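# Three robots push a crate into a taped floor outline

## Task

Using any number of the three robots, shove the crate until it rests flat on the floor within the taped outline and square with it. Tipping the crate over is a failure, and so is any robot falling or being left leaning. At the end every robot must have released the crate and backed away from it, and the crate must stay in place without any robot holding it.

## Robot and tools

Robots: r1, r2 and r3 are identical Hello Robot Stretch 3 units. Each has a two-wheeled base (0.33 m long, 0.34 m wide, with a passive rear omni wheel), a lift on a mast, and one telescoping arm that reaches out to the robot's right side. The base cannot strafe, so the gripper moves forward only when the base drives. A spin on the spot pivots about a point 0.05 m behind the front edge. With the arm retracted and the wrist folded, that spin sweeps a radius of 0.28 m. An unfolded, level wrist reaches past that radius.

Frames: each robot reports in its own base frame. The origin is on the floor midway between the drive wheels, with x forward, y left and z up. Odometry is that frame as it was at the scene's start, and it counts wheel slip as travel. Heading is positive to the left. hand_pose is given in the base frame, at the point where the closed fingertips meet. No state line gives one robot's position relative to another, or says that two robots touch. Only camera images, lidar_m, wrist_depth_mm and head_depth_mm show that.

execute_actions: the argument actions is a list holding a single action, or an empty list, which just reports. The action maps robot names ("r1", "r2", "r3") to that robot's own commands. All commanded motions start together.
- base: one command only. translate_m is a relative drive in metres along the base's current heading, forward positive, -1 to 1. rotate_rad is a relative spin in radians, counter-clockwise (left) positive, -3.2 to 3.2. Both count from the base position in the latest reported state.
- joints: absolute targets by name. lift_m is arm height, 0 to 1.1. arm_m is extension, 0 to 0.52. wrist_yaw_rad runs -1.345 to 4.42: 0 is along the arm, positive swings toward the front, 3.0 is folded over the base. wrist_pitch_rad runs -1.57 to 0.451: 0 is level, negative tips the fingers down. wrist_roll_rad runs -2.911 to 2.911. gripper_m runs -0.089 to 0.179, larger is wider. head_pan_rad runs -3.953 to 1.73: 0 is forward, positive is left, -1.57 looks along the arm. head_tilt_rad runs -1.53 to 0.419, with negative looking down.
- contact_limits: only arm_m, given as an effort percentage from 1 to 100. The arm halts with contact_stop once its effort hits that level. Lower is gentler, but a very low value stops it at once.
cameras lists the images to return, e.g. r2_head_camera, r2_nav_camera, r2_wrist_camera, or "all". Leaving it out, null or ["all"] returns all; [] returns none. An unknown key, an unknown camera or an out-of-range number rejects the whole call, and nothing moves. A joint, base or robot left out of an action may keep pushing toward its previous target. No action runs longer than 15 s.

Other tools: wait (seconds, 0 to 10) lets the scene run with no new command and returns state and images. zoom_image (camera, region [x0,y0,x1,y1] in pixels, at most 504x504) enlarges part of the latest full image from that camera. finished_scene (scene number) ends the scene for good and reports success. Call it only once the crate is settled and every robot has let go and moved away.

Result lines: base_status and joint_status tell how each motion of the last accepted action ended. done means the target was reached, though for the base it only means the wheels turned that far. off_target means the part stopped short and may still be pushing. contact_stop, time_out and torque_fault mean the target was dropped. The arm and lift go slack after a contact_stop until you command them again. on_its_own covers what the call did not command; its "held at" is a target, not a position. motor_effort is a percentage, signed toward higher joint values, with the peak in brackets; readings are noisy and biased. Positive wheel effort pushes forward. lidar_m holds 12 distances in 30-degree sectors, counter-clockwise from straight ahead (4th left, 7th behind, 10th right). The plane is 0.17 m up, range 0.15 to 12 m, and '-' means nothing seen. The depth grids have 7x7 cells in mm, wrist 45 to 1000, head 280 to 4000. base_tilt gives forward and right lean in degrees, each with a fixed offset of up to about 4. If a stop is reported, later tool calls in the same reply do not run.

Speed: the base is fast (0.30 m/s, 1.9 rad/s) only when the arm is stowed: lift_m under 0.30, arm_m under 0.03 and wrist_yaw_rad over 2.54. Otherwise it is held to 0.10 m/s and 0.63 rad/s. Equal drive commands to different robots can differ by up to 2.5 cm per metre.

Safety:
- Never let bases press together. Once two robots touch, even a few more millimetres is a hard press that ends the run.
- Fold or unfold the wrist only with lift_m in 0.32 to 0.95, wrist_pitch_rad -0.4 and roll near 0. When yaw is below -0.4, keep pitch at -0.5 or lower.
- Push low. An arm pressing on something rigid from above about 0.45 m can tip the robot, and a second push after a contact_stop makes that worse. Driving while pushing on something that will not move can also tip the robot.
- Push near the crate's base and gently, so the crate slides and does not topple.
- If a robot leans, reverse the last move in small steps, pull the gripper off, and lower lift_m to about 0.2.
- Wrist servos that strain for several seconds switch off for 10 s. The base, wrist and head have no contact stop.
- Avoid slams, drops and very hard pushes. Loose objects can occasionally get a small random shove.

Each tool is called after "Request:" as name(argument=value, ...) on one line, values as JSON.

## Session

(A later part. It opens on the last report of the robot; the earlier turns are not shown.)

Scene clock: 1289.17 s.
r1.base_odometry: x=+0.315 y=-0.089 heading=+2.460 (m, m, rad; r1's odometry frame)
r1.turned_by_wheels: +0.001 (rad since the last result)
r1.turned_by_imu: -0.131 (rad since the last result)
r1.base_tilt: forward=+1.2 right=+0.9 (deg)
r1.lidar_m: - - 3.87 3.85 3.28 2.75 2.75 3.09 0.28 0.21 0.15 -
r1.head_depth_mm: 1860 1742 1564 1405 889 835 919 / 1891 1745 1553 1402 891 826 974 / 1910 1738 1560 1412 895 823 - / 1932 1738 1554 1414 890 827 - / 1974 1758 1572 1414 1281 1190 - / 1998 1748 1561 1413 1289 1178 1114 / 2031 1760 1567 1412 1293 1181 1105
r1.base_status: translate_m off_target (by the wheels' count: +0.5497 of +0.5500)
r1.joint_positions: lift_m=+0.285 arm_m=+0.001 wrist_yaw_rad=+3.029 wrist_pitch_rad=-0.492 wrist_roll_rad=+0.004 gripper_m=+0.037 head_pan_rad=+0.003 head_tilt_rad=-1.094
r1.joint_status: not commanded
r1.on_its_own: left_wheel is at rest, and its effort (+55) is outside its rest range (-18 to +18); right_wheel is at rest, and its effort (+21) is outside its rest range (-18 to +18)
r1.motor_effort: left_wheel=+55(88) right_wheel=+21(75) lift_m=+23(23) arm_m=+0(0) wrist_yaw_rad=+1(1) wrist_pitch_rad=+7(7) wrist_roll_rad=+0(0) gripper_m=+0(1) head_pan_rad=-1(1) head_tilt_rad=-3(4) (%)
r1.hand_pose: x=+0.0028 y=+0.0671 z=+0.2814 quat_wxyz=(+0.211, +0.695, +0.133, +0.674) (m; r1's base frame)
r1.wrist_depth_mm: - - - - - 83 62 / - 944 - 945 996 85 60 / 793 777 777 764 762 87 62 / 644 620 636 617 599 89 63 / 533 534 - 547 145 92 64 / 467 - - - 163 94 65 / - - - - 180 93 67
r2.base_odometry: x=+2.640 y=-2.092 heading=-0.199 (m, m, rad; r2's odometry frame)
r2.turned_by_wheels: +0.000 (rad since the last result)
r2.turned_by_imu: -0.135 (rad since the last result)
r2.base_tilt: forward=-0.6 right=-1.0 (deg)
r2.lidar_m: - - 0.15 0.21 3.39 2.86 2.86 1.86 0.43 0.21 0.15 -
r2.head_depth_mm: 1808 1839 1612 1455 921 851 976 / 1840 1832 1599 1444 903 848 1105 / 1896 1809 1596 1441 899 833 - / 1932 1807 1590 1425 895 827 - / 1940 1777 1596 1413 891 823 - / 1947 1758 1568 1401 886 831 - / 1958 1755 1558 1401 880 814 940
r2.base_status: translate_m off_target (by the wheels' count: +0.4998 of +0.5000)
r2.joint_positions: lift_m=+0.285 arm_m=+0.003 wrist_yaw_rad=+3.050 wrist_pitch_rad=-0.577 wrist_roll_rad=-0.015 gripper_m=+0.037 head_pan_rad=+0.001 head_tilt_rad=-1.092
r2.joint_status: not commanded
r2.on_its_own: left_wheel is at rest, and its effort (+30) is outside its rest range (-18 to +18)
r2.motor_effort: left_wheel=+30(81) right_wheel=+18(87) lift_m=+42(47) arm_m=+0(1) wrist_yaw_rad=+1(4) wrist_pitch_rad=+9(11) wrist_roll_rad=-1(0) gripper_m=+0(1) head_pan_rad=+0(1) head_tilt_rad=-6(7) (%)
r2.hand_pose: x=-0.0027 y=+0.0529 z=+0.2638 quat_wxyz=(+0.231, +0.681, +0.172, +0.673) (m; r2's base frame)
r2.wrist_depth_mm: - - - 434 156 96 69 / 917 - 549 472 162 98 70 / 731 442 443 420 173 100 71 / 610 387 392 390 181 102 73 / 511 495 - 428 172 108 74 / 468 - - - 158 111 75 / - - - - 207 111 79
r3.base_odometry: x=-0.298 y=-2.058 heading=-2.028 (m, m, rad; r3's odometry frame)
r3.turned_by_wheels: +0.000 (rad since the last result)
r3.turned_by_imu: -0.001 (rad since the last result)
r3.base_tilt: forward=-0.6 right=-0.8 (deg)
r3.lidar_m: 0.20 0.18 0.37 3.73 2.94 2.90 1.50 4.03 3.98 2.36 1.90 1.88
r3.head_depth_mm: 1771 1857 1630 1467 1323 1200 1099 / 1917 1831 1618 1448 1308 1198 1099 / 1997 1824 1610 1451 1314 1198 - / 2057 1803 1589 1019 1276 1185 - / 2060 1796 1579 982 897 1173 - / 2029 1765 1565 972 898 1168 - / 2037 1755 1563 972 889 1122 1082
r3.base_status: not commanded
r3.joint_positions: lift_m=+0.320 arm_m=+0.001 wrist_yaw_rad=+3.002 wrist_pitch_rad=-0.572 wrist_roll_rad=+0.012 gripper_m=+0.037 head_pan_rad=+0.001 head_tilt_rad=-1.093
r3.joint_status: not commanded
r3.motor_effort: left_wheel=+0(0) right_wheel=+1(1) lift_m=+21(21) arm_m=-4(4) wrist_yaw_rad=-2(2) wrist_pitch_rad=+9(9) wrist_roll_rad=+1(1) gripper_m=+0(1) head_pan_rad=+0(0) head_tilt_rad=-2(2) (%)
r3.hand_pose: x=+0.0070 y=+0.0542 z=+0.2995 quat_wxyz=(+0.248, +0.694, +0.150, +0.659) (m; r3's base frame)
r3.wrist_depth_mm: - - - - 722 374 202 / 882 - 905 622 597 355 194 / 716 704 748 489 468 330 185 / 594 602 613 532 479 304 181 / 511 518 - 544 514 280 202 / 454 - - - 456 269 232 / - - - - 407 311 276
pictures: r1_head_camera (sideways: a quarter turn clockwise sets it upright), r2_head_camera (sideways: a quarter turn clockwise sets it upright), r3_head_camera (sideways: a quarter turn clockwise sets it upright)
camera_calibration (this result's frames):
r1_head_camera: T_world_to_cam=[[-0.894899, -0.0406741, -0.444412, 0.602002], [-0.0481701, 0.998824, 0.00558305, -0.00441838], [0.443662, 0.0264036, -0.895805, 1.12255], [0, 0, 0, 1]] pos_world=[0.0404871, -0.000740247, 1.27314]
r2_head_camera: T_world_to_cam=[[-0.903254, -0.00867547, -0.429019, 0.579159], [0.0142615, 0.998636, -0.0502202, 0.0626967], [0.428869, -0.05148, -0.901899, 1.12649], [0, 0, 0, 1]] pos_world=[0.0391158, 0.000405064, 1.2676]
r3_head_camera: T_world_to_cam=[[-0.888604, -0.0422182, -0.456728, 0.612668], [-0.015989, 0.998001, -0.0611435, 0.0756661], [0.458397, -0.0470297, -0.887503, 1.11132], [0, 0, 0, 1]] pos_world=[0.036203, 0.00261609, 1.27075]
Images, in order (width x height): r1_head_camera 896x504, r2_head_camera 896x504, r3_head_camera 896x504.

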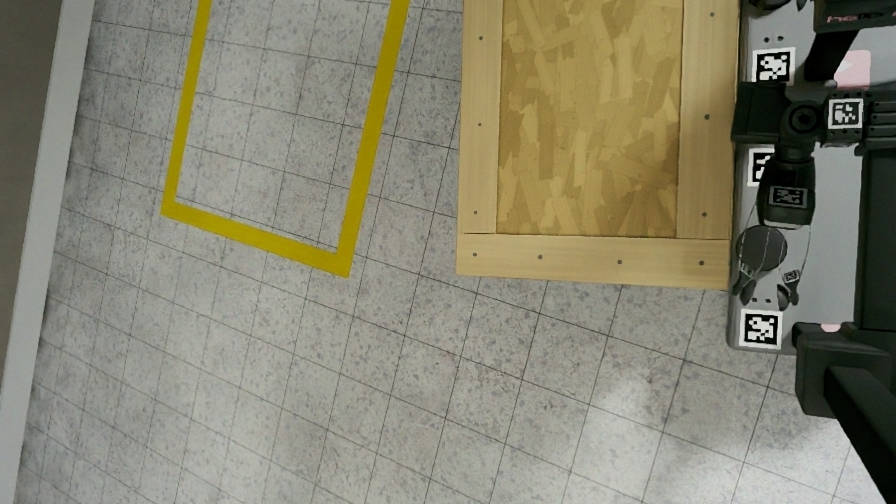

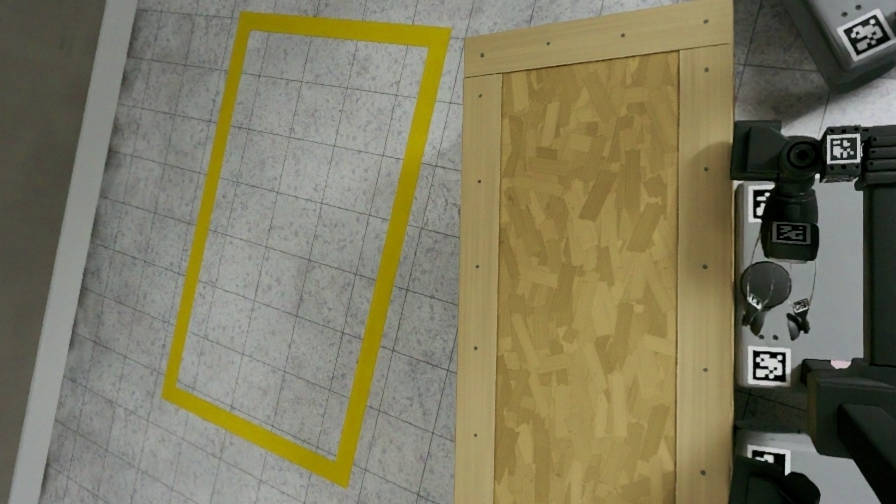

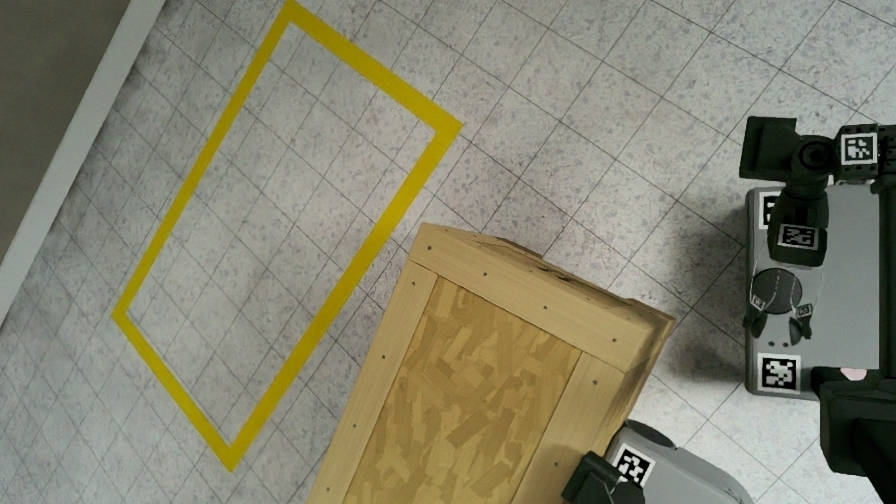

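Request:
execute_actions(actions=[{"r1":{"base":{"translate_m":0.14}},"r2":{"base":{"translate_m":0.13}},"r3":{"base":{"translate_m":-0.10},"joints":{"lift_m":0.285}}}], cameras=[])

Request:
execute_actions(actions=[{"r1":{"base":{"translate_m":0.14}},"r2":{"base":{"translate_m":0.13}},"r3":{"base":{"rotate_rad":0.9}}}], cameras=["r2_head_camera","r3_head_camera"])

Scene clock: 1331.03 s.
r1.base_odometry: x=+0.206 y=-0.001 heading=+2.460 (m, m, rad; r1's odometry frame)
r1.turned_by_wheels: +0.000 (rad since the last result)
r1.turned_by_imu: -0.078 (rad since the last result)
r1.base_tilt: forward=+1.1 right=+0.8 (deg)
r1.lidar_m: - - 3.87 3.83 3.51 2.84 2.80 3.04 0.28 0.21 0.15 -
r1.head_depth_mm: 1835 1752 1553 1407 888 837 920 / 1859 1746 1559 1405 889 822 961 / 1875 1743 1559 1399 887 827 - / 1897 1743 1558 1411 889 825 - / 1927 1754 1566 1412 1281 1193 - / 1938 1745 1557 1409 1285 1179 1114 / 1967 1759 1566 1416 1283 1180 1103
r1.base_status: translate_m off_target (by the wheels' count: +0.1397 of +0.1400)
r1.joint_positions: lift_m=+0.285 arm_m=+0.001 wrist_yaw_rad=+3.029 wrist_pitch_rad=-0.492 wrist_roll_rad=+0.004 gripper_m=+0.037 head_pan_rad=+0.003 head_tilt_rad=-1.094
r1.joint_status: not commanded
r1.on_its_own: left_wheel is at rest, and its effort (+65) is outside its rest range (-18 to +18); right_wheel is at rest, and its effort (+36) is outside its rest range (-18 to +18)
r1.motor_effort: left_wheel=+65(73) right_wheel=+36(50) lift_m=+23(23) arm_m=+0(0) wrist_yaw_rad=+0(1) wrist_pitch_rad=+7(7) wrist_roll_rad=+0(0) gripper_m=+0(0) head_pan_rad=-1(1) head_tilt_rad=-3(4) (%)
r1.hand_pose: x=+0.0028 y=+0.0671 z=+0.2814 quat_wxyz=(+0.211, +0.695, +0.133, +0.674) (m; r1's base frame)
r1.wrist_depth_mm: - - - - - 82 62 / - 963 - - 989 85 60 / 782 791 783 781 756 86 62 / 633 643 634 614 613 89 63 / 536 533 - 546 144 92 64 / 463 - - - 164 94 65 / - - - - 180 93 67
r2.base_odometry: x=+2.767 y=-2.117 heading=-0.199 (m, m, rad; r2's odometry frame)
r2.turned_by_wheels: +0.000 (rad since the last result)
r2.turned_by_imu: -0.078 (rad since the last result)
r2.base_tilt: forward=-0.7 right=-1.1 (deg)
r2.lidar_m: - - 0.15 0.21 3.58 2.90 2.88 1.88 0.53 0.21 0.15 -
r2.head_depth_mm: 1787 1848 1626 1459 922 851 1111 / 1828 1817 1607 1450 905 850 1106 / 1856 1812 1605 1435 905 834 - / 1888 1797 1579 1424 898 828 - / 1908 1784 1585 1418 886 825 - / 1889 1757 1575 1406 882 827 - / 1919 1757 1547 1402 881 815 940
r2.base_status: translate_m off_target (by the wheels' count: +0.1298 of +0.1300)
r2.joint_positions: lift_m=+0.285 arm_m=+0.003 wrist_yaw_rad=+3.050 wrist_pitch_rad=-0.577 wrist_roll_rad=-0.015 gripper_m=+0.037 head_pan_rad=+0.001 head_tilt_rad=-1.092
r2.joint_status: not commanded
r2.on_its_own: left_wheel is at rest, and its effort (+29) is outside its rest range (-18 to +18); right_wheel is at rest, and its effort (+28) is outside its rest range (-18 to +18)
r2.motor_effort: left_wheel=+29(70) right_wheel=+28(62) lift_m=+42(46) arm_m=-1(0) wrist_yaw_rad=+0(1) wrist_pitch_rad=+9(10) wrist_roll_rad=+0(0) gripper_m=+0(1) head_pan_rad=+0(1) head_tilt_rad=-6(6) (%)
r2.hand_pose: x=-0.0027 y=+0.0529 z=+0.2638 quat_wxyz=(+0.231, +0.681, +0.172, +0.673) (m; r2's base frame)
r2.wrist_depth_mm: - - - 436 156 96 70 / 930 - 543 482 161 98 71 / 731 441 437 415 172 100 72 / 614 390 387 395 180 103 73 / 520 468 - 439 174 108 74 / 463 - - - 158 111 75 / - - - - 207 110 79
r3.base_odometry: x=-0.254 y=-1.969 heading=-2.028 (m, m, rad; r3's odometry frame)
r3.turned_by_wheels: +0.000 (rad since the last result)
r3.turned_by_imu: -0.001 (rad since the last result)
r3.base_tilt: forward=-0.6 right=-0.8 (deg)
r3.lidar_m: 0.28 0.28 0.55 3.62 2.86 2.81 1.40 3.97 3.92 2.50 1.98 1.96
r3.head_depth_mm: 1871 1862 1623 1458 1322 1197 1104 / 1976 1856 1633 1446 1305 1188 1095 / 2039 1813 1609 1446 1297 1196 - / 2078 1807 1594 1037 1284 1191 - / 2077 1794 1577 983 1050 1186 - / 2059 1779 1084 978 1174 1167 - / 2013 1762 1082 970 1095 1138 1090
r3.base_status: done
r3.joint_positions: lift_m=+0.285 arm_m=+0.001 wrist_yaw_rad=+3.002 wrist_pitch_rad=-0.572 wrist_roll_rad=+0.012 gripper_m=+0.037 head_pan_rad=+0.001 head_tilt_rad=-1.093
r3.joint_status: all done
r3.motor_effort: left_wheel=+1(4) right_wheel=+1(3) lift_m=+12(20) arm_m=-4(4) wrist_yaw_rad=-2(1) wrist_pitch_rad=+9(9) wrist_roll_rad=+1(1) gripper_m=+0(1) head_pan_rad=+1(1) head_tilt_rad=-2(2) (%)
r3.hand_pose: x=+0.0070 y=+0.0542 z=+0.2651 quat_wxyz=(+0.248, +0.694, +0.150, +0.659) (m; r3's base frame)
r3.wrist_depth_mm: - - - - 760 625 385 / 834 - 845 808 528 524 356 / 662 659 662 658 487 454 331 / 542 549 558 566 537 481 313 / 474 490 - - 497 464 293 / - - - - 440 423 302 / - - - - 377 377 351
pictures: none
No camera images: the call's "cameras" was empty. Leave "cameras" out to get every camera's image.

Scene clock: 1333.20 s.
r1.base_odometry: x=+0.098 y=+0.087 heading=+2.461 (m, m, rad; r1's odometry frame)
r1.turned_by_wheels: +0.001 (rad since the last result)
r1.turned_by_imu: -0.083 (rad since the last result)
r1.base_tilt: forward=+1.1 right=+0.7 (deg)
r1.lidar_m: - - 3.37 3.81 3.83 2.92 2.87 3.02 0.29 0.21 0.15 -
r1.head_depth_mm: 1808 1747 1566 1406 888 836 929 / 1827 1749 1557 1403 891 827 962 / 1843 1746 1558 1410 889 824 - / 1865 1759 1559 1410 891 825 - / 1884 1741 1564 1413 1283 1199 - / 1887 1756 1562 1418 1292 1182 1108 / 1885 1756 1561 1415 1286 1178 1106
r1.base_status: translate_m off_target (by the wheels' count: +0.1397 of +0.1400)
r1.joint_positions: lift_m=+0.285 arm_m=+0.001 wrist_yaw_rad=+3.029 wrist_pitch_rad=-0.492 wrist_roll_rad=+0.004 gripper_m=+0.037 head_pan_rad=+0.003 head_tilt_rad=-1.094
r1.joint_status: not commanded
r1.on_its_own: left_wheel is at rest, and its effort (+65) is outside its rest range (-18 to +18); right_wheel is at rest, and its effort (+34) is outside its rest range (-18 to +18)
r1.motor_effort: left_wheel=+65(72) right_wheel=+34(42) lift_m=+23(23) arm_m=+0(0) wrist_yaw_rad=+2(1) wrist_pitch_rad=+7(7) wrist_roll_rad=+0(0) gripper_m=-1(0) head_pan_rad=-1(2) head_tilt_rad=-4(4) (%)
r1.hand_pose: x=+0.0028 y=+0.0671 z=+0.2814 quat_wxyz=(+0.211, +0.695, +0.133, +0.674) (m; r1's base frame)
r1.wrist_depth_mm: - - - - - 83 62 / - 966 - - - 85 60 / 776 785 753 773 772 87 62 / 645 637 623 624 596 89 63 / 537 536 - 538 144 92 64 / 471 - - - 164 95 65 / - - - - 180 95 67
r2.base_odometry: x=+2.894 y=-2.143 heading=-0.199 (m, m, rad; r2's odometry frame)
r2.turned_by_wheels: +0.000 (rad since the last result)
r2.turned_by_imu: -0.082 (rad since the last result)
r2.base_tilt: forward=-0.7 right=-1.2 (deg)
r2.lidar_m: - - 0.15 0.21 3.87 2.96 2.91 1.99 0.57 0.21 0.15 -
r2.head_depth_mm: 1806 1827 1632 1454 932 859 1106 / 1816 1821 1620 1446 904 849 1113 / 1828 1815 1600 1438 897 832 - / 1843 1804 1598 1424 893 829 - / 1882 1777 1576 1415 892 822 - / 1879 1768 1576 1406 880 829 - / 1890 1759 1560 1399 880 814 941
r2.base_status: translate_m off_target (by the wheels' count: +0.1298 of +0.1300)
r2.joint_positions: lift_m=+0.285 arm_m=+0.003 wrist_yaw_rad=+3.050 wrist_pitch_rad=-0.577 wrist_roll_rad=-0.015 gripper_m=+0.037 head_pan_rad=+0.001 head_tilt_rad=-1.091
r2.joint_status: not commanded
r2.on_its_own: left_wheel is at rest, and its effort (+26) is outside its rest range (-18 to +18); right_wheel is at rest, and its effort (+31) is outside its rest range (-18 to +18)
r2.motor_effort: left_wheel=+26(63) right_wheel=+31(55) lift_m=+43(45) arm_m=+0(1) wrist_yaw_rad=+0(1) wrist_pitch_rad=+9(10) wrist_roll_rad=-1(1) gripper_m=+0(0) head_pan_rad=+0(0) head_tilt_rad=-6(6) (%)
r2.hand_pose: x=-0.0028 y=+0.0529 z=+0.2638 quat_wxyz=(+0.231, +0.681, +0.172, +0.673) (m; r2's base frame)
r2.wrist_depth_mm: - - - 434 155 96 70 / 919 - 554 480 162 98 71 / 737 437 435 419 172 100 72 / 603 401 395 400 180 102 73 / 515 498 - 441 172 108 74 / 466 - - - 159 111 76 / - - - - 206 111 79
r3.base_odometry: x=-0.254 y=-1.969 heading=-1.128 (m, m, rad; r3's odometry frame)
r3.turned_by_wheels: +0.900 (rad since the last result)
r3.turned_by_imu: +0.887 (rad since the last result)
r3.base_tilt: forward=-0.5 right=-0.9 (deg)
r3.lidar_m: 0.53 4.16 2.95 2.82 1.41 1.40 3.91 2.89 2.04 1.96 0.34 0.28
r3.head_depth_mm: 2163 1863 1133 1010 945 1198 1104 / 2134 1264 1126 1003 930 1191 1095 / 2110 1256 1111 1000 950 1206 - / 1994 1124 1227 984 1256 1183 - / 1150 1142 939 1220 1245 1183 - / 2049 1736 1513 1415 1274 1170 - / 2016 1752 1566 1401 1275 1152 1083
r3.base_status: done
r3.joint_positions: lift_m=+0.285 arm_m=+0.001 wrist_yaw_rad=+3.002 wrist_pitch_rad=-0.572 wrist_roll_rad=+0.012 gripper_m=+0.037 head_pan_rad=+0.001 head_tilt_rad=-1.093
r3.joint_status: not commanded
r3.motor_effort: left_wheel=-2(5) right_wheel=+2(6) lift_m=+12(12) arm_m=-4(4) wrist_yaw_rad=-2(2) wrist_pitch_rad=+9(9) wrist_roll_rad=+1(1) gripper_m=-1(0) head_pan_rad=+0(1) head_tilt_rad=-2(2) (%)
r3.hand_pose: x=+0.0070 y=+0.0542 z=+0.2651 quat_wxyz=(+0.248, +0.694, +0.150, +0.659) (m; r3's base frame)
r3.wrist_depth_mm: - - - - - - - / 828 - 843 840 871 884 902 / 662 657 670 683 688 697 712 / 547 548 559 568 579 579 586 / 473 491 - - 499 497 488 / - - - - 439 430 424 / - - - - 378 380 386
pictures: r2_head_camera (sideways: a quarter turn clockwise sets it upright), r3_head_camera (sideways: a quarter turn clockwise sets it upright)
camera_calibration (this result's frames):
r2_head_camera: T_world_to_cam=[[-0.902779, -0.00867506, -0.430018, 0.580457], [0.0143172, 0.998636, -0.0502037, 0.062675], [0.429867, -0.0514795, -0.901423, 1.12587], [0, 0, 0, 1]] pos_world=[0.0391537, 0.00040508, 1.26764]
r3_head_camera: T_world_to_cam=[[-0.888604, -0.042218, -0.456728, 0.612668], [-0.0159887, 0.998001, -0.0611435, 0.0756661], [0.458397, -0.0470298, -0.887502, 1.11132], [0, 0, 0, 1]] pos_world=[0.036203, 0.00261609, 1.27075]
Images, in order (width x height): r2_head_camera 896x504, r3_head_camera 896x504.

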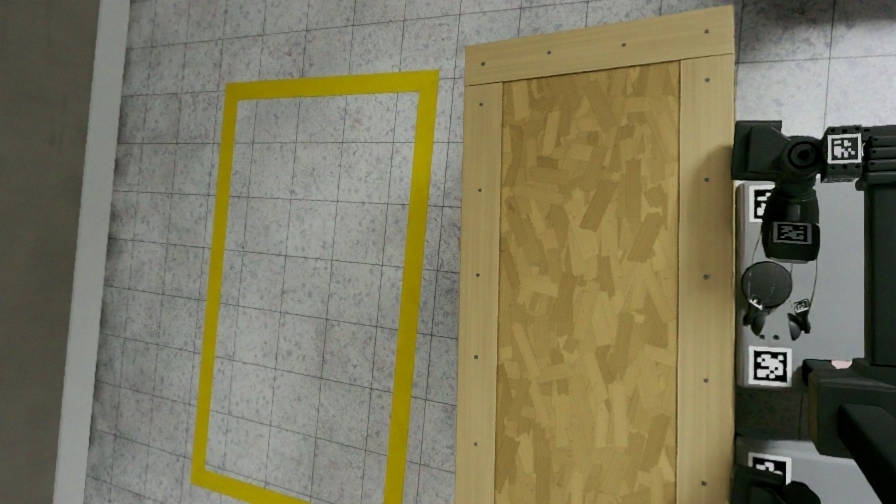

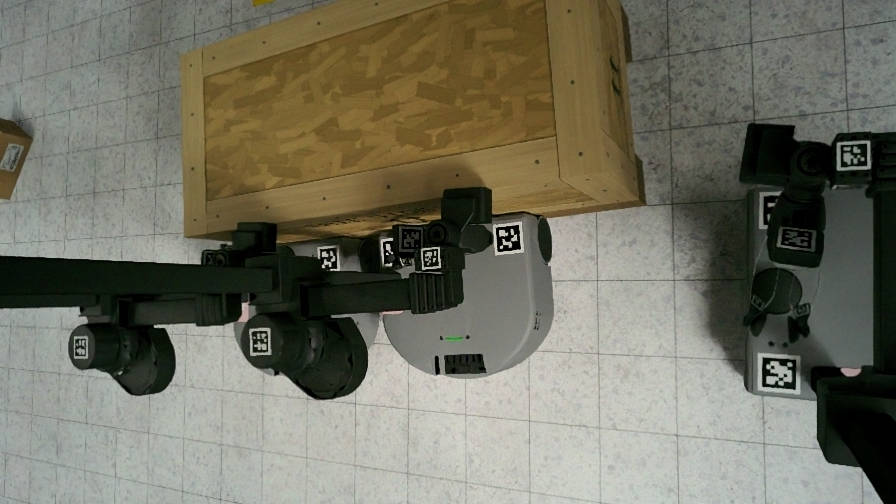

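Request:
execute_actions(actions=[{"r1":{"base":{"translate_m":0.14}},"r2":{"base":{"translate_m":0.13}},"r3":{"base":{"translate_m":0.15}}}], cameras=[])

Request:
execute_actions(actions=[{"r1":{"base":{"translate_m":-0.003}},"r2":{"base":{"translate_m":-0.003}},"r3":{"base":{"rotate_rad":-1.5}}}], cameras=["r2_head_camera","r3_head_camera"])

Scene clock: 1361.87 s.
r1.base_odometry: x=-0.011 y=+0.175 heading=+2.461 (m, m, rad; r1's odometry frame)
r1.turned_by_wheels: +0.001 (rad since the last result)
r1.turned_by_imu: -0.048 (rad since the last result)
r1.base_tilt: forward=+1.3 right=+1.0 (deg)
r1.lidar_m: - - 3.11 3.80 3.97 2.99 2.90 3.03 0.29 0.21 0.15 -
r1.head_depth_mm: 1799 1747 1564 1404 890 836 927 / 1819 1755 1554 1401 889 823 970 / 1833 1759 1558 1417 889 828 - / 1850 1746 1559 1409 889 829 - / 1848 1751 1570 1412 1285 1192 - / 1853 1756 1564 1411 1292 1176 1116 / 1860 1774 1574 1415 1285 1184 1100
r1.base_status: translate_m off_target (by the wheels' count: +0.1397 of +0.1400)
r1.joint_positions: lift_m=+0.285 arm_m=+0.001 wrist_yaw_rad=+3.029 wrist_pitch_rad=-0.492 wrist_roll_rad=+0.004 gripper_m=+0.037 head_pan_rad=+0.003 head_tilt_rad=-1.094
r1.joint_status: not commanded
r1.on_its_own: left_wheel is at rest, and its effort (+62) is outside its rest range (-18 to +18); right_wheel is at rest, and its effort (+21) is outside its rest range (-18 to +18)
r1.motor_effort: left_wheel=+62(70) right_wheel=+21(43) lift_m=+22(22) arm_m=+0(0) wrist_yaw_rad=+0(1) wrist_pitch_rad=+6(6) wrist_roll_rad=+0(0) gripper_m=+0(0) head_pan_rad=-1(1) head_tilt_rad=-4(4) (%)
r1.hand_pose: x=+0.0028 y=+0.0671 z=+0.2814 quat_wxyz=(+0.211, +0.695, +0.133, +0.674) (m; r1's base frame)
r1.wrist_depth_mm: - - - - - 83 62 / - 966 - - 993 85 61 / 788 782 784 756 765 86 62 / 644 621 630 623 600 89 63 / 532 530 - 548 144 92 64 / 464 - - - 163 95 65 / - - - - 179 95 67
r2.base_odometry: x=+3.022 y=-2.168 heading=-0.198 (m, m, rad; r2's odometry frame)
r2.turned_by_wheels: +0.000 (rad since the last result)
r2.turned_by_imu: -0.047 (rad since the last result)
r2.base_tilt: forward=-0.7 right=-1.1 (deg)
r2.lidar_m: - - 0.15 0.21 4.05 3.01 2.92 3.07 0.42 0.21 0.15 -
r2.head_depth_mm: 1814 1845 1634 1450 941 860 999 / 1816 1835 1604 1446 905 848 1107 / 1837 1804 1600 1438 901 831 - / 1829 1791 1591 1424 891 826 - / 1853 1780 1580 1412 889 825 - / 1853 1756 1564 1411 884 827 - / 1863 1758 1563 1399 880 814 944
r2.base_status: translate_m off_target (by the wheels' count: +0.1298 of +0.1300)
r2.joint_positions: lift_m=+0.285 arm_m=+0.003 wrist_yaw_rad=+3.050 wrist_pitch_rad=-0.577 wrist_roll_rad=-0.015 gripper_m=+0.037 head_pan_rad=+0.000 head_tilt_rad=-1.092
r2.joint_status: not commanded
r2.on_its_own: left_wheel is at rest, and its effort (+26) is outside its rest range (-18 to +18); right_wheel is at rest, and its effort (+23) is outside its rest range (-18 to +18)
r2.motor_effort: left_wheel=+26(80) right_wheel=+23(68) lift_m=+42(46) arm_m=+0(0) wrist_yaw_rad=+0(1) wrist_pitch_rad=+9(10) wrist_roll_rad=+0(1) gripper_m=+0(0) head_pan_rad=+0(0) head_tilt_rad=-6(6) (%)
r2.hand_pose: x=-0.0027 y=+0.0529 z=+0.2638 quat_wxyz=(+0.231, +0.681, +0.172, +0.673) (m; r2's base frame)
r2.wrist_depth_mm: - - - 430 156 96 70 / 930 - 555 478 161 98 70 / 740 437 439 420 173 100 72 / 605 406 400 401 179 103 73 / 519 496 - 455 173 108 74 / 469 - - - 159 111 75 / - - - - 207 111 79
r3.base_odometry: x=-0.190 y=-2.104 heading=-1.129 (m, m, rad; r3's odometry frame)
r3.turned_by_wheels: +0.000 (rad since the last result)
r3.turned_by_imu: +0.000 (rad since the last result)
r3.base_tilt: forward=-0.6 right=-0.8 (deg)
r3.lidar_m: 0.43 4.14 2.96 2.83 1.54 1.51 4.08 2.88 2.05 0.40 0.18 0.23
r3.head_depth_mm: 2141 1860 1130 1013 916 867 1110 / 2095 1848 1128 1005 911 861 1101 / 2068 1818 1107 1005 893 1030 - / 550 1090 892 1186 1112 1191 - / 2042 1075 910 924 1142 1183 - / 2050 1755 1563 1371 1263 1166 - / 2024 1768 1551 1397 1271 1159 1078
r3.base_status: done
r3.joint_positions: lift_m=+0.285 arm_m=+0.001 wrist_yaw_rad=+3.002 wrist_pitch_rad=-0.572 wrist_roll_rad=+0.012 gripper_m=+0.037 head_pan_rad=+0.001 head_tilt_rad=-1.093
r3.joint_status: not commanded
r3.motor_effort: left_wheel=-1(6) right_wheel=+2(6) lift_m=+12(12) arm_m=-4(4) wrist_yaw_rad=-2(1) wrist_pitch_rad=+9(9) wrist_roll_rad=+1(1) gripper_m=+0(0) head_pan_rad=+0(1) head_tilt_rad=-2(2) (%)
r3.hand_pose: x=+0.0070 y=+0.0542 z=+0.2651 quat_wxyz=(+0.248, +0.694, +0.150, +0.659) (m; r3's base frame)
r3.wrist_depth_mm: - - - - - - - / 821 - 838 860 873 887 902 / 652 654 672 688 689 697 712 / 543 553 574 564 568 580 588 / 468 498 - - 501 497 311 / - - - - 444 421 289 / - - - - 377 381 294
pictures: none
No camera images: the call's "cameras" was empty. Leave "cameras" out to get every camera's image.

Scene clock: 1364.13 s.
r1.base_odometry: x=-0.009 y=+0.173 heading=+2.461 (m, m, rad; r1's odometry frame)
r1.turned_by_wheels: +0.000 (rad since the last result)
r1.turned_by_imu: -0.001 (rad since the last result)
r1.base_tilt: forward=+1.2 right=+0.9 (deg)
r1.lidar_m: - - 2.99 3.80 3.96 3.00 2.90 3.00 0.29 0.22 0.15 -
r1.head_depth_mm: 1803 1744 1548 1403 887 834 932 / 1815 1757 1551 1401 891 825 965 / 1828 1733 1553 1404 890 827 - / 1841 1739 1570 1406 889 823 - / 1856 1760 1564 1414 1285 1192 - / 1854 1758 1556 1410 1287 1182 1112 / 1871 1756 1560 1411 1285 1178 1100
r1.base_status: done
r1.joint_positions: lift_m=+0.285 arm_m=+0.001 wrist_yaw_rad=+3.029 wrist_pitch_rad=-0.492 wrist_roll_rad=+0.004 gripper_m=+0.037 head_pan_rad=+0.003 head_tilt_rad=-1.094
r1.joint_status: not commanded
r1.motor_effort: left_wheel=+1(53) right_wheel=-1(17) lift_m=+22(23) arm_m=+0(0) wrist_yaw_rad=+1(2) wrist_pitch_rad=+7(6) wrist_roll_rad=+0(0) gripper_m=+0(1) head_pan_rad=-1(1) head_tilt_rad=-3(4) (%)
r1.hand_pose: x=+0.0028 y=+0.0671 z=+0.2814 quat_wxyz=(+0.211, +0.695, +0.133, +0.674) (m; r1's base frame)
r1.wrist_depth_mm: - - - - - 86 64 / - 978 - - 976 89 63 / 797 781 777 759 770 91 64 / 647 630 631 629 602 93 66 / 528 539 - 554 152 96 67 / 463 - - - 171 99 68 / - - - - 188 97 70
r2.base_odometry: x=+3.019 y=-2.168 heading=-0.198 (m, m, rad; r2's odometry frame)
r2.turned_by_wheels: +0.000 (rad since the last result)
r2.turned_by_imu: -0.001 (rad since the last result)
r2.base_tilt: forward=-0.7 right=-1.1 (deg)
r2.lidar_m: - - 0.15 0.22 4.03 3.01 2.92 3.04 0.34 0.22 0.15 -
r2.head_depth_mm: 1824 1826 1621 1456 942 863 966 / 1821 1830 1606 1435 905 845 1004 / 1836 1811 1594 1441 898 828 - / 1834 1788 1587 1422 897 828 - / 1852 1773 1583 1421 893 824 - / 1842 1764 1555 1405 885 823 - / 1849 1750 1553 1394 880 813 943
r2.base_status: done
r2.joint_positions: lift_m=+0.285 arm_m=+0.003 wrist_yaw_rad=+3.050 wrist_pitch_rad=-0.577 wrist_roll_rad=-0.015 gripper_m=+0.037 head_pan_rad=+0.000 head_tilt_rad=-1.092
r2.joint_status: not commanded
r2.motor_effort: left_wheel=+1(20) right_wheel=-1(17) lift_m=+42(42) arm_m=-1(0) wrist_yaw_rad=+0(1) wrist_pitch_rad=+9(9) wrist_roll_rad=-1(1) gripper_m=+0(0) head_pan_rad=+0(0) head_tilt_rad=-6(6) (%)
r2.hand_pose: x=-0.0027 y=+0.0529 z=+0.2638 quat_wxyz=(+0.231, +0.681, +0.172, +0.673) (m; r2's base frame)
r2.wrist_depth_mm: - - - 454 163 100 73 / 914 - 548 488 168 102 74 / 721 439 446 420 180 105 75 / 619 407 396 403 187 107 76 / 526 491 - 451 180 113 77 / 467 - - - 165 116 79 / - - - - 214 115 82
r3.base_odometry: x=-0.190 y=-2.104 heading=-2.628 (m, m, rad; r3's odometry frame)
r3.turned_by_wheels: -1.500 (rad since the last result)
r3.turned_by_imu: -1.477 (rad since the last result)
r3.base_tilt: forward=-0.6 right=-0.9 (deg)
r3.lidar_m: 0.29 0.18 0.24 0.43 3.83 2.89 2.82 1.51 1.52 4.07 2.65 2.00
r3.head_depth_mm: 1883 1849 1638 1457 1316 1196 1098 / 1876 1843 1624 1448 1308 1198 1097 / 1895 1808 1612 1430 1294 1197 - / 1910 1794 1588 1435 1296 1192 - / 1907 1784 1580 1045 1121 1162 - / 1925 1762 1574 974 884 1142 - / 1881 1755 1554 968 880 1001 979
r3.base_status: done
r3.joint_positions: lift_m=+0.285 arm_m=+0.001 wrist_yaw_rad=+3.002 wrist_pitch_rad=-0.572 wrist_roll_rad=+0.012 gripper_m=+0.037 head_pan_rad=+0.001 head_tilt_rad=-1.093
r3.joint_status: not commanded
r3.motor_effort: left_wheel=+1(7) right_wheel=-1(6) lift_m=+12(12) arm_m=-4(4) wrist_yaw_rad=-2(2) wrist_pitch_rad=+9(9) wrist_roll_rad=+1(1) gripper_m=+0(0) head_pan_rad=+0(1) head_tilt_rad=-2(2) (%)
r3.hand_pose: x=+0.0070 y=+0.0542 z=+0.2651 quat_wxyz=(+0.248, +0.694, +0.150, +0.659) (m; r3's base frame)
r3.wrist_depth_mm: - - 748 672 380 236 167 / 806 - 506 511 393 239 170 / 654 655 405 412 402 241 179 / 544 550 435 436 413 245 201 / 471 496 - - 390 252 252 / - - - - 362 299 327 / - - - - 373 373 384
pictures: r2_head_camera (sideways: a quarter turn clockwise sets it upright), r3_head_camera (sideways: a quarter turn clockwise sets it upright)
camera_calibration (this result's frames):
r2_head_camera: T_world_to_cam=[[-0.903129, -0.00845216, -0.429285, 0.579505], [0.0145232, 0.998633, -0.0502158, 0.0626894], [0.429123, -0.0515859, -0.901772, 1.12633], [0, 0, 0, 1]] pos_world=[0.039126, 0.000396906, 1.26761]
r3_head_camera: T_world_to_cam=[[-0.888604, -0.0422181, -0.456728, 0.612668], [-0.0159889, 0.998001, -0.0611435, 0.0756661], [0.458397, -0.0470298, -0.887502, 1.11132], [0, 0, 0, 1]] pos_world=[0.036203, 0.00261609, 1.27075]
Images, in order (width x height): r2_head_camera 896x504, r3_head_camera 896x504.

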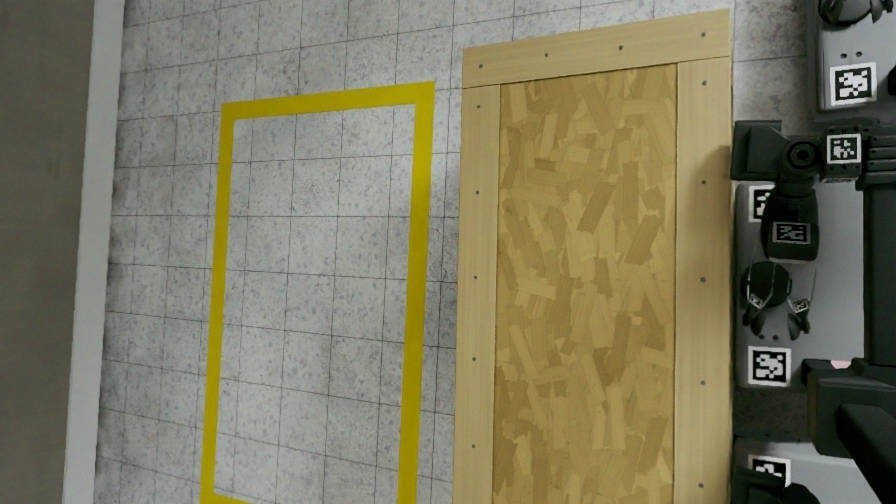

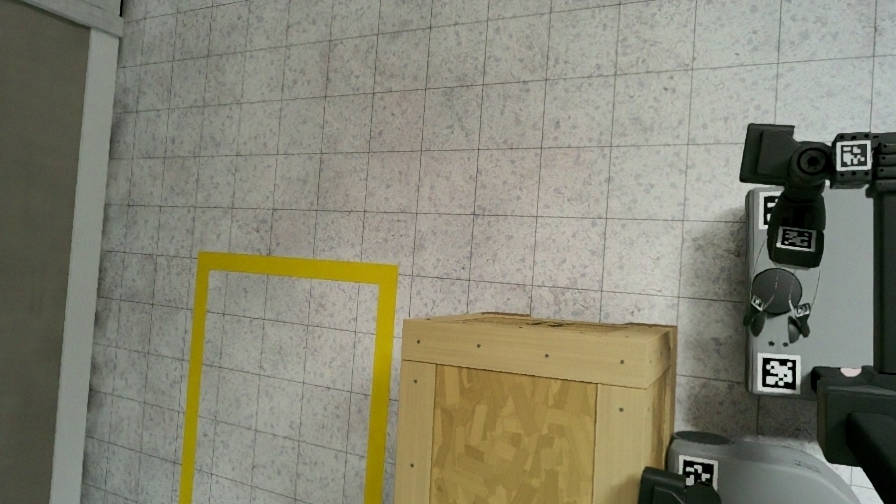

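Request:
execute_actions(actions=[{"r3":{"base":{"translate_m":0.14}}}], cameras=[])

Request:
execute_actions(actions=[{"r1":{"base":{"translate_m":0.45}},"r2":{"base":{"translate_m":0.43}},"r3":{"base":{"translate_m":0.4}}}], cameras=["r1_head_camera","r2_head_camera","r3_head_camera"])

Scene clock: 1389.17 s.
r1.base_odometry: x=-0.009 y=+0.173 heading=+2.461 (m, m, rad; r1's odometry frame)
r1.turned_by_wheels: +0.000 (rad since the last result)
r1.turned_by_imu: -0.001 (rad since the last result)
r1.base_tilt: forward=+1.2 right=+0.9 (deg)
r1.lidar_m: - - 3.03 3.79 3.94 2.99 2.89 3.01 0.29 0.22 0.15 -
r1.head_depth_mm: 1803 1753 1559 1402 887 834 930 / 1832 1739 1565 1401 889 822 965 / 1834 1752 1555 1409 889 824 - / 1835 1749 1564 1401 887 828 - / 1852 1750 1560 1406 1286 1195 - / 1853 1761 1568 1410 1282 1180 1117 / 1880 1759 1565 1412 1290 1184 1099
r1.base_status: not commanded
r1.joint_positions: lift_m=+0.285 arm_m=+0.001 wrist_yaw_rad=+3.029 wrist_pitch_rad=-0.492 wrist_roll_rad=+0.004 gripper_m=+0.037 head_pan_rad=+0.003 head_tilt_rad=-1.094
r1.joint_status: not commanded
r1.motor_effort: left_wheel=+1(0) right_wheel=-1(0) lift_m=+23(22) arm_m=+0(0) wrist_yaw_rad=+0(1) wrist_pitch_rad=+7(7) wrist_roll_rad=+0(0) gripper_m=+0(0) head_pan_rad=-1(2) head_tilt_rad=-3(3) (%)
r1.hand_pose: x=+0.0028 y=+0.0671 z=+0.2814 quat_wxyz=(+0.211, +0.695, +0.133, +0.674) (m; r1's base frame)
r1.wrist_depth_mm: - - - - - 83 63 / - 964 - 982 976 86 62 / 797 785 795 744 757 88 63 / 636 637 635 631 588 91 64 / 537 538 - 542 146 94 66 / 471 - - - 165 97 67 / - - - - 182 95 68
r2.base_odometry: x=+3.019 y=-2.168 heading=-0.198 (m, m, rad; r2's odometry frame)
r2.turned_by_wheels: +0.000 (rad since the last result)
r2.turned_by_imu: -0.001 (rad since the last result)
r2.base_tilt: forward=-0.6 right=-1.2 (deg)
r2.lidar_m: - - 0.15 0.22 4.03 3.01 2.92 3.02 1.91 0.25 0.15 -
r2.head_depth_mm: 1823 1837 1622 1456 943 862 714 / 1821 1821 1603 1441 906 846 976 / 1810 1804 1589 1425 900 832 - / 1837 1783 1586 1429 898 829 - / 1844 1787 1576 1419 894 823 - / 1846 1757 1555 1399 886 829 - / 1850 1751 1559 1409 879 814 940
r2.base_status: not commanded
r2.joint_positions: lift_m=+0.285 arm_m=+0.003 wrist_yaw_rad=+3.050 wrist_pitch_rad=-0.577 wrist_roll_rad=-0.015 gripper_m=+0.037 head_pan_rad=+0.000 head_tilt_rad=-1.092
r2.joint_status: not commanded
r2.motor_effort: left_wheel=+0(0) right_wheel=-1(0) lift_m=+42(42) arm_m=+0(0) wrist_yaw_rad=+0(1) wrist_pitch_rad=+9(9) wrist_roll_rad=+0(0) gripper_m=+0(0) head_pan_rad=+1(0) head_tilt_rad=-6(6) (%)
r2.hand_pose: x=-0.0027 y=+0.0529 z=+0.2638 quat_wxyz=(+0.231, +0.681, +0.172, +0.673) (m; r2's base frame)
r2.wrist_depth_mm: - - - 444 171 107 78 / 915 - 542 486 183 109 79 / 738 442 436 419 189 112 81 / 621 403 403 401 198 118 82 / 519 493 - 458 192 121 84 / 463 - - - 176 124 88 / - - - - 230 125 89
r3.base_odometry: x=-0.311 y=-2.173 heading=-2.628 (m, m, rad; r3's odometry frame)
r3.turned_by_wheels: +0.000 (rad since the last result)
r3.turned_by_imu: +0.039 (rad since the last result)
r3.base_tilt: forward=-0.6 right=-0.8 (deg)
r3.lidar_m: 0.25 0.15 0.15 0.22 3.87 3.01 2.96 1.61 4.16 4.08 2.36 1.85
r3.head_depth_mm: 1712 1854 1623 1459 1316 1208 1105 / 1734 1849 1620 1444 1306 1198 1100 / 1739 1844 1612 1430 1302 1205 - / 1762 1808 1601 1430 1291 1187 - / 1786 1787 1589 1419 933 1142 - / 1800 1776 1566 1410 885 821 - / 1848 1764 1554 1392 876 821 954
r3.base_status: translate_m off_target (by the wheels' count: +0.1398 of +0.1400)
r3.joint_positions: lift_m=+0.285 arm_m=+0.001 wrist_yaw_rad=+3.001 wrist_pitch_rad=-0.572 wrist_roll_rad=+0.012 gripper_m=+0.037 head_pan_rad=+0.001 head_tilt_rad=-1.092
r3.joint_status: not commanded
r3.on_its_own: left_wheel is at rest, and its effort (+24) is outside its rest range (-18 to +18)
r3.motor_effort: left_wheel=+24(52) right_wheel=+15(19) lift_m=+13(14) arm_m=-4(4) wrist_yaw_rad=-2(2) wrist_pitch_rad=+9(9) wrist_roll_rad=+1(1) gripper_m=+0(0) head_pan_rad=-1(1) head_tilt_rad=-2(2) (%)
r3.hand_pose: x=+0.0072 y=+0.0543 z=+0.2651 quat_wxyz=(+0.248, +0.694, +0.150, +0.659) (m; r3's base frame)
r3.wrist_depth_mm: - - 676 363 120 114 118 / 814 - 504 391 131 129 134 / 655 397 405 391 146 149 158 / 552 445 415 408 168 175 188 / 474 485 - - 194 212 230 / - - - - 246 266 294 / - - - - 327 382 378
pictures: none
No camera images: the call's "cameras" was empty. Leave "cameras" out to get every camera's image.

Scene clock: 1392.20 s.
r1.base_odometry: x=-0.358 y=+0.456 heading=+2.462 (m, m, rad; r1's odometry frame)
r1.turned_by_wheels: +0.001 (rad since the last result)
r1.turned_by_imu: +0.098 (rad since the last result)
r1.base_tilt: forward=+1.2 right=+0.9 (deg)
r1.lidar_m: - - 3.05 3.78 4.07 3.24 3.20 2.51 0.28 0.21 0.15 -
r1.head_depth_mm: 1458 1688 1556 1406 893 834 921 / 1487 1694 1562 1408 890 827 965 / 1510 1706 1549 1404 889 822 - / 1537 1723 1562 1412 887 826 - / 1564 1745 1566 1410 1281 1196 - / 1608 1760 1562 1418 1276 1184 1116 / 1634 1753 1569 1410 1288 1186 1097
r1.base_status: translate_m off_target (by the wheels' count: +0.4497 of +0.4500)
r1.joint_positions: lift_m=+0.285 arm_m=+0.001 wrist_yaw_rad=+3.029 wrist_pitch_rad=-0.492 wrist_roll_rad=+0.004 gripper_m=+0.037 head_pan_rad=+0.003 head_tilt_rad=-1.094
r1.joint_status: not commanded
r1.on_its_own: left_wheel is at rest, and its effort (+71) is outside its rest range (-18 to +18); right_wheel is at rest, and its effort (+33) is outside its rest range (-18 to +18)
r1.motor_effort: left_wheel=+71(70) right_wheel=+33(53) lift_m=+22(23) arm_m=+0(0) wrist_yaw_rad=+1(2) wrist_pitch_rad=+7(7) wrist_roll_rad=+0(0) gripper_m=+0(1) head_pan_rad=-1(1) head_tilt_rad=-4(3) (%)
r1.hand_pose: x=+0.0028 y=+0.0671 z=+0.2815 quat_wxyz=(+0.211, +0.695, +0.133, +0.674) (m; r1's base frame)
r1.wrist_depth_mm: - - - - - 83 62 / - - - - - 85 60 / 785 787 775 775 778 86 62 / 642 629 644 627 598 90 63 / 538 538 - 565 145 92 64 / 466 - - - 164 95 65 / - - - - 180 95 67
r2.base_odometry: x=+3.440 y=-2.252 heading=-0.198 (m, m, rad; r2's odometry frame)
r2.turned_by_wheels: +0.000 (rad since the last result)
r2.turned_by_imu: +0.095 (rad since the last result)
r2.base_tilt: forward=-0.6 right=-1.1 (deg)
r2.lidar_m: - - 0.15 0.21 4.17 3.31 3.26 2.18 0.29 0.21 0.15 -
r2.head_depth_mm: 1417 1719 1631 1453 927 854 685 / 1424 1719 1612 1444 904 845 974 / 1464 1719 1598 1430 904 830 - / 1473 1719 1580 1428 895 826 - / 1493 1722 1581 1418 889 822 - / 1517 1725 1570 1416 884 831 - / 1540 1734 1556 1392 877 812 939
r2.base_status: translate_m off_target (by the wheels' count: +0.4298 of +0.4300)
r2.joint_positions: lift_m=+0.285 arm_m=+0.003 wrist_yaw_rad=+3.050 wrist_pitch_rad=-0.577 wrist_roll_rad=-0.015 gripper_m=+0.037 head_pan_rad=+0.000 head_tilt_rad=-1.092
r2.joint_status: not commanded
r2.on_its_own: right_wheel is at rest, and its effort (+28) is outside its rest range (-18 to +18)
r2.motor_effort: left_wheel=+17(71) right_wheel=+28(51) lift_m=+42(46) arm_m=+0(0) wrist_yaw_rad=+1(1) wrist_pitch_rad=+9(10) wrist_roll_rad=-1(1) gripper_m=+0(0) head_pan_rad=+0(0) head_tilt_rad=-6(6) (%)
r2.hand_pose: x=-0.0027 y=+0.0528 z=+0.2638 quat_wxyz=(+0.231, +0.681, +0.172, +0.673) (m; r2's base frame)
r2.wrist_depth_mm: - - - 429 156 96 70 / 935 - 543 477 162 98 71 / 729 440 433 417 173 100 72 / 619 396 395 393 180 103 73 / 528 471 - 441 172 109 74 / 469 - - - 158 111 76 / - - - - 206 110 79
r3.base_odometry: x=-0.660 y=-2.370 heading=-2.628 (m, m, rad; r3's odometry frame)
r3.turned_by_wheels: +0.000 (rad since the last result)
r3.turned_by_imu: +0.094 (rad since the last result)
r3.base_tilt: forward=-0.5 right=-0.8 (deg)
r3.lidar_m: 0.18 0.16 0.15 0.24 4.07 3.35 3.35 1.94 4.18 3.38 1.73 1.45
r3.head_depth_mm: 1314 1592 1631 1465 1313 1206 1099 / 1351 1630 1627 1450 1313 1198 1096 / 1369 1684 1608 1441 1307 1204 - / 1410 1704 1594 1426 1305 1188 - / 1440 1712 1588 1414 913 850 - / 1472 1708 1565 1404 885 827 - / 1509 1714 1559 1398 877 815 943
r3.base_status: done
r3.joint_positions: lift_m=+0.285 arm_m=+0.001 wrist_yaw_rad=+2.999 wrist_pitch_rad=-0.577 wrist_roll_rad=+0.012 gripper_m=+0.037 head_pan_rad=+0.001 head_tilt_rad=-1.093
r3.joint_status: not commanded
r3.motor_effort: left_wheel=-1(53) right_wheel=+2(26) lift_m=+15(15) arm_m=-4(4) wrist_yaw_rad=+1(2) wrist_pitch_rad=+11(12) wrist_roll_rad=+1(1) gripper_m=+0(0) head_pan_rad=+0(0) head_tilt_rad=-2(2) (%)
r3.hand_pose: x=+0.0074 y=+0.0534 z=+0.2639 quat_wxyz=(+0.250, +0.694, +0.151, +0.658) (m; r3's base frame)
r3.wrist_depth_mm: - - 664 394 122 97 100 / 791 - 498 435 126 109 114 / 652 396 406 380 129 125 133 / 538 479 403 387 147 148 159 / 469 481 - - 170 181 194 / - - - - 206 231 251 / - - - - 281 363 366
pictures: r1_head_camera (sideways: a quarter turn clockwise sets it upright), r2_head_camera (sideways: a quarter turn clockwise sets it upright), r3_head_camera (sideways: a quarter turn clockwise sets it upright)
camera_calibration (this result's frames):
r1_head_camera: T_world_to_cam=[[-0.894902, -0.0406835, -0.444404, 0.601992], [-0.0481806, 0.998823, 0.00558342, -0.0044188], [0.443654, 0.0264083, -0.895809, 1.12255], [0, 0, 0, 1]] pos_world=[0.0404868, -0.000739885, 1.27314]
r2_head_camera: T_world_to_cam=[[-0.902996, -0.00838661, -0.429567, 0.579872], [0.0146113, 0.998632, -0.0502111, 0.0626828], [0.429401, -0.051617, -0.901638, 1.12615], [0, 0, 0, 1]] pos_world=[0.0391368, 0.000394513, 1.26762]
r3_head_camera: T_world_to_cam=[[-0.888588, -0.0422416, -0.456756, 0.612704], [-0.0160134, 0.998, -0.061144, 0.0756668], [0.458426, -0.0470176, -0.887488, 1.1113], [0, 0, 0, 1]] pos_world=[0.0362039, 0.00261689, 1.27075]
Images, in order (width x height): r1_head_camera 896x504, r2_head_camera 896x504, r3_head_camera 896x504.

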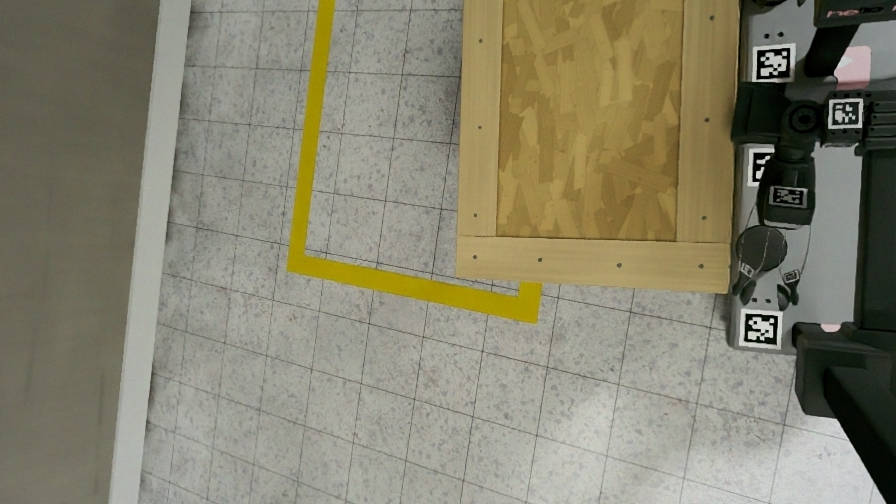

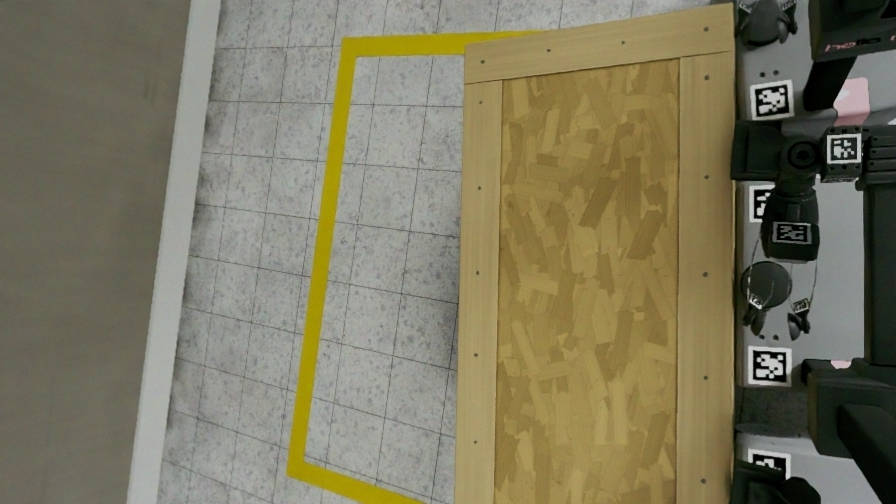

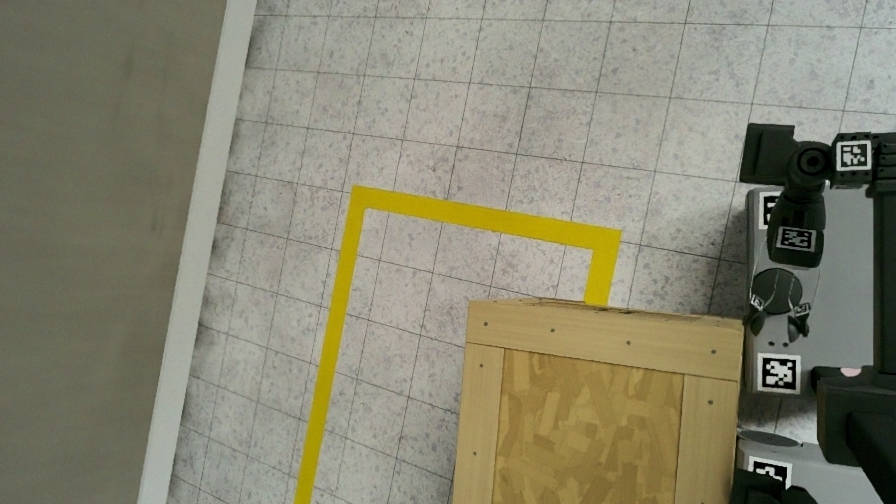

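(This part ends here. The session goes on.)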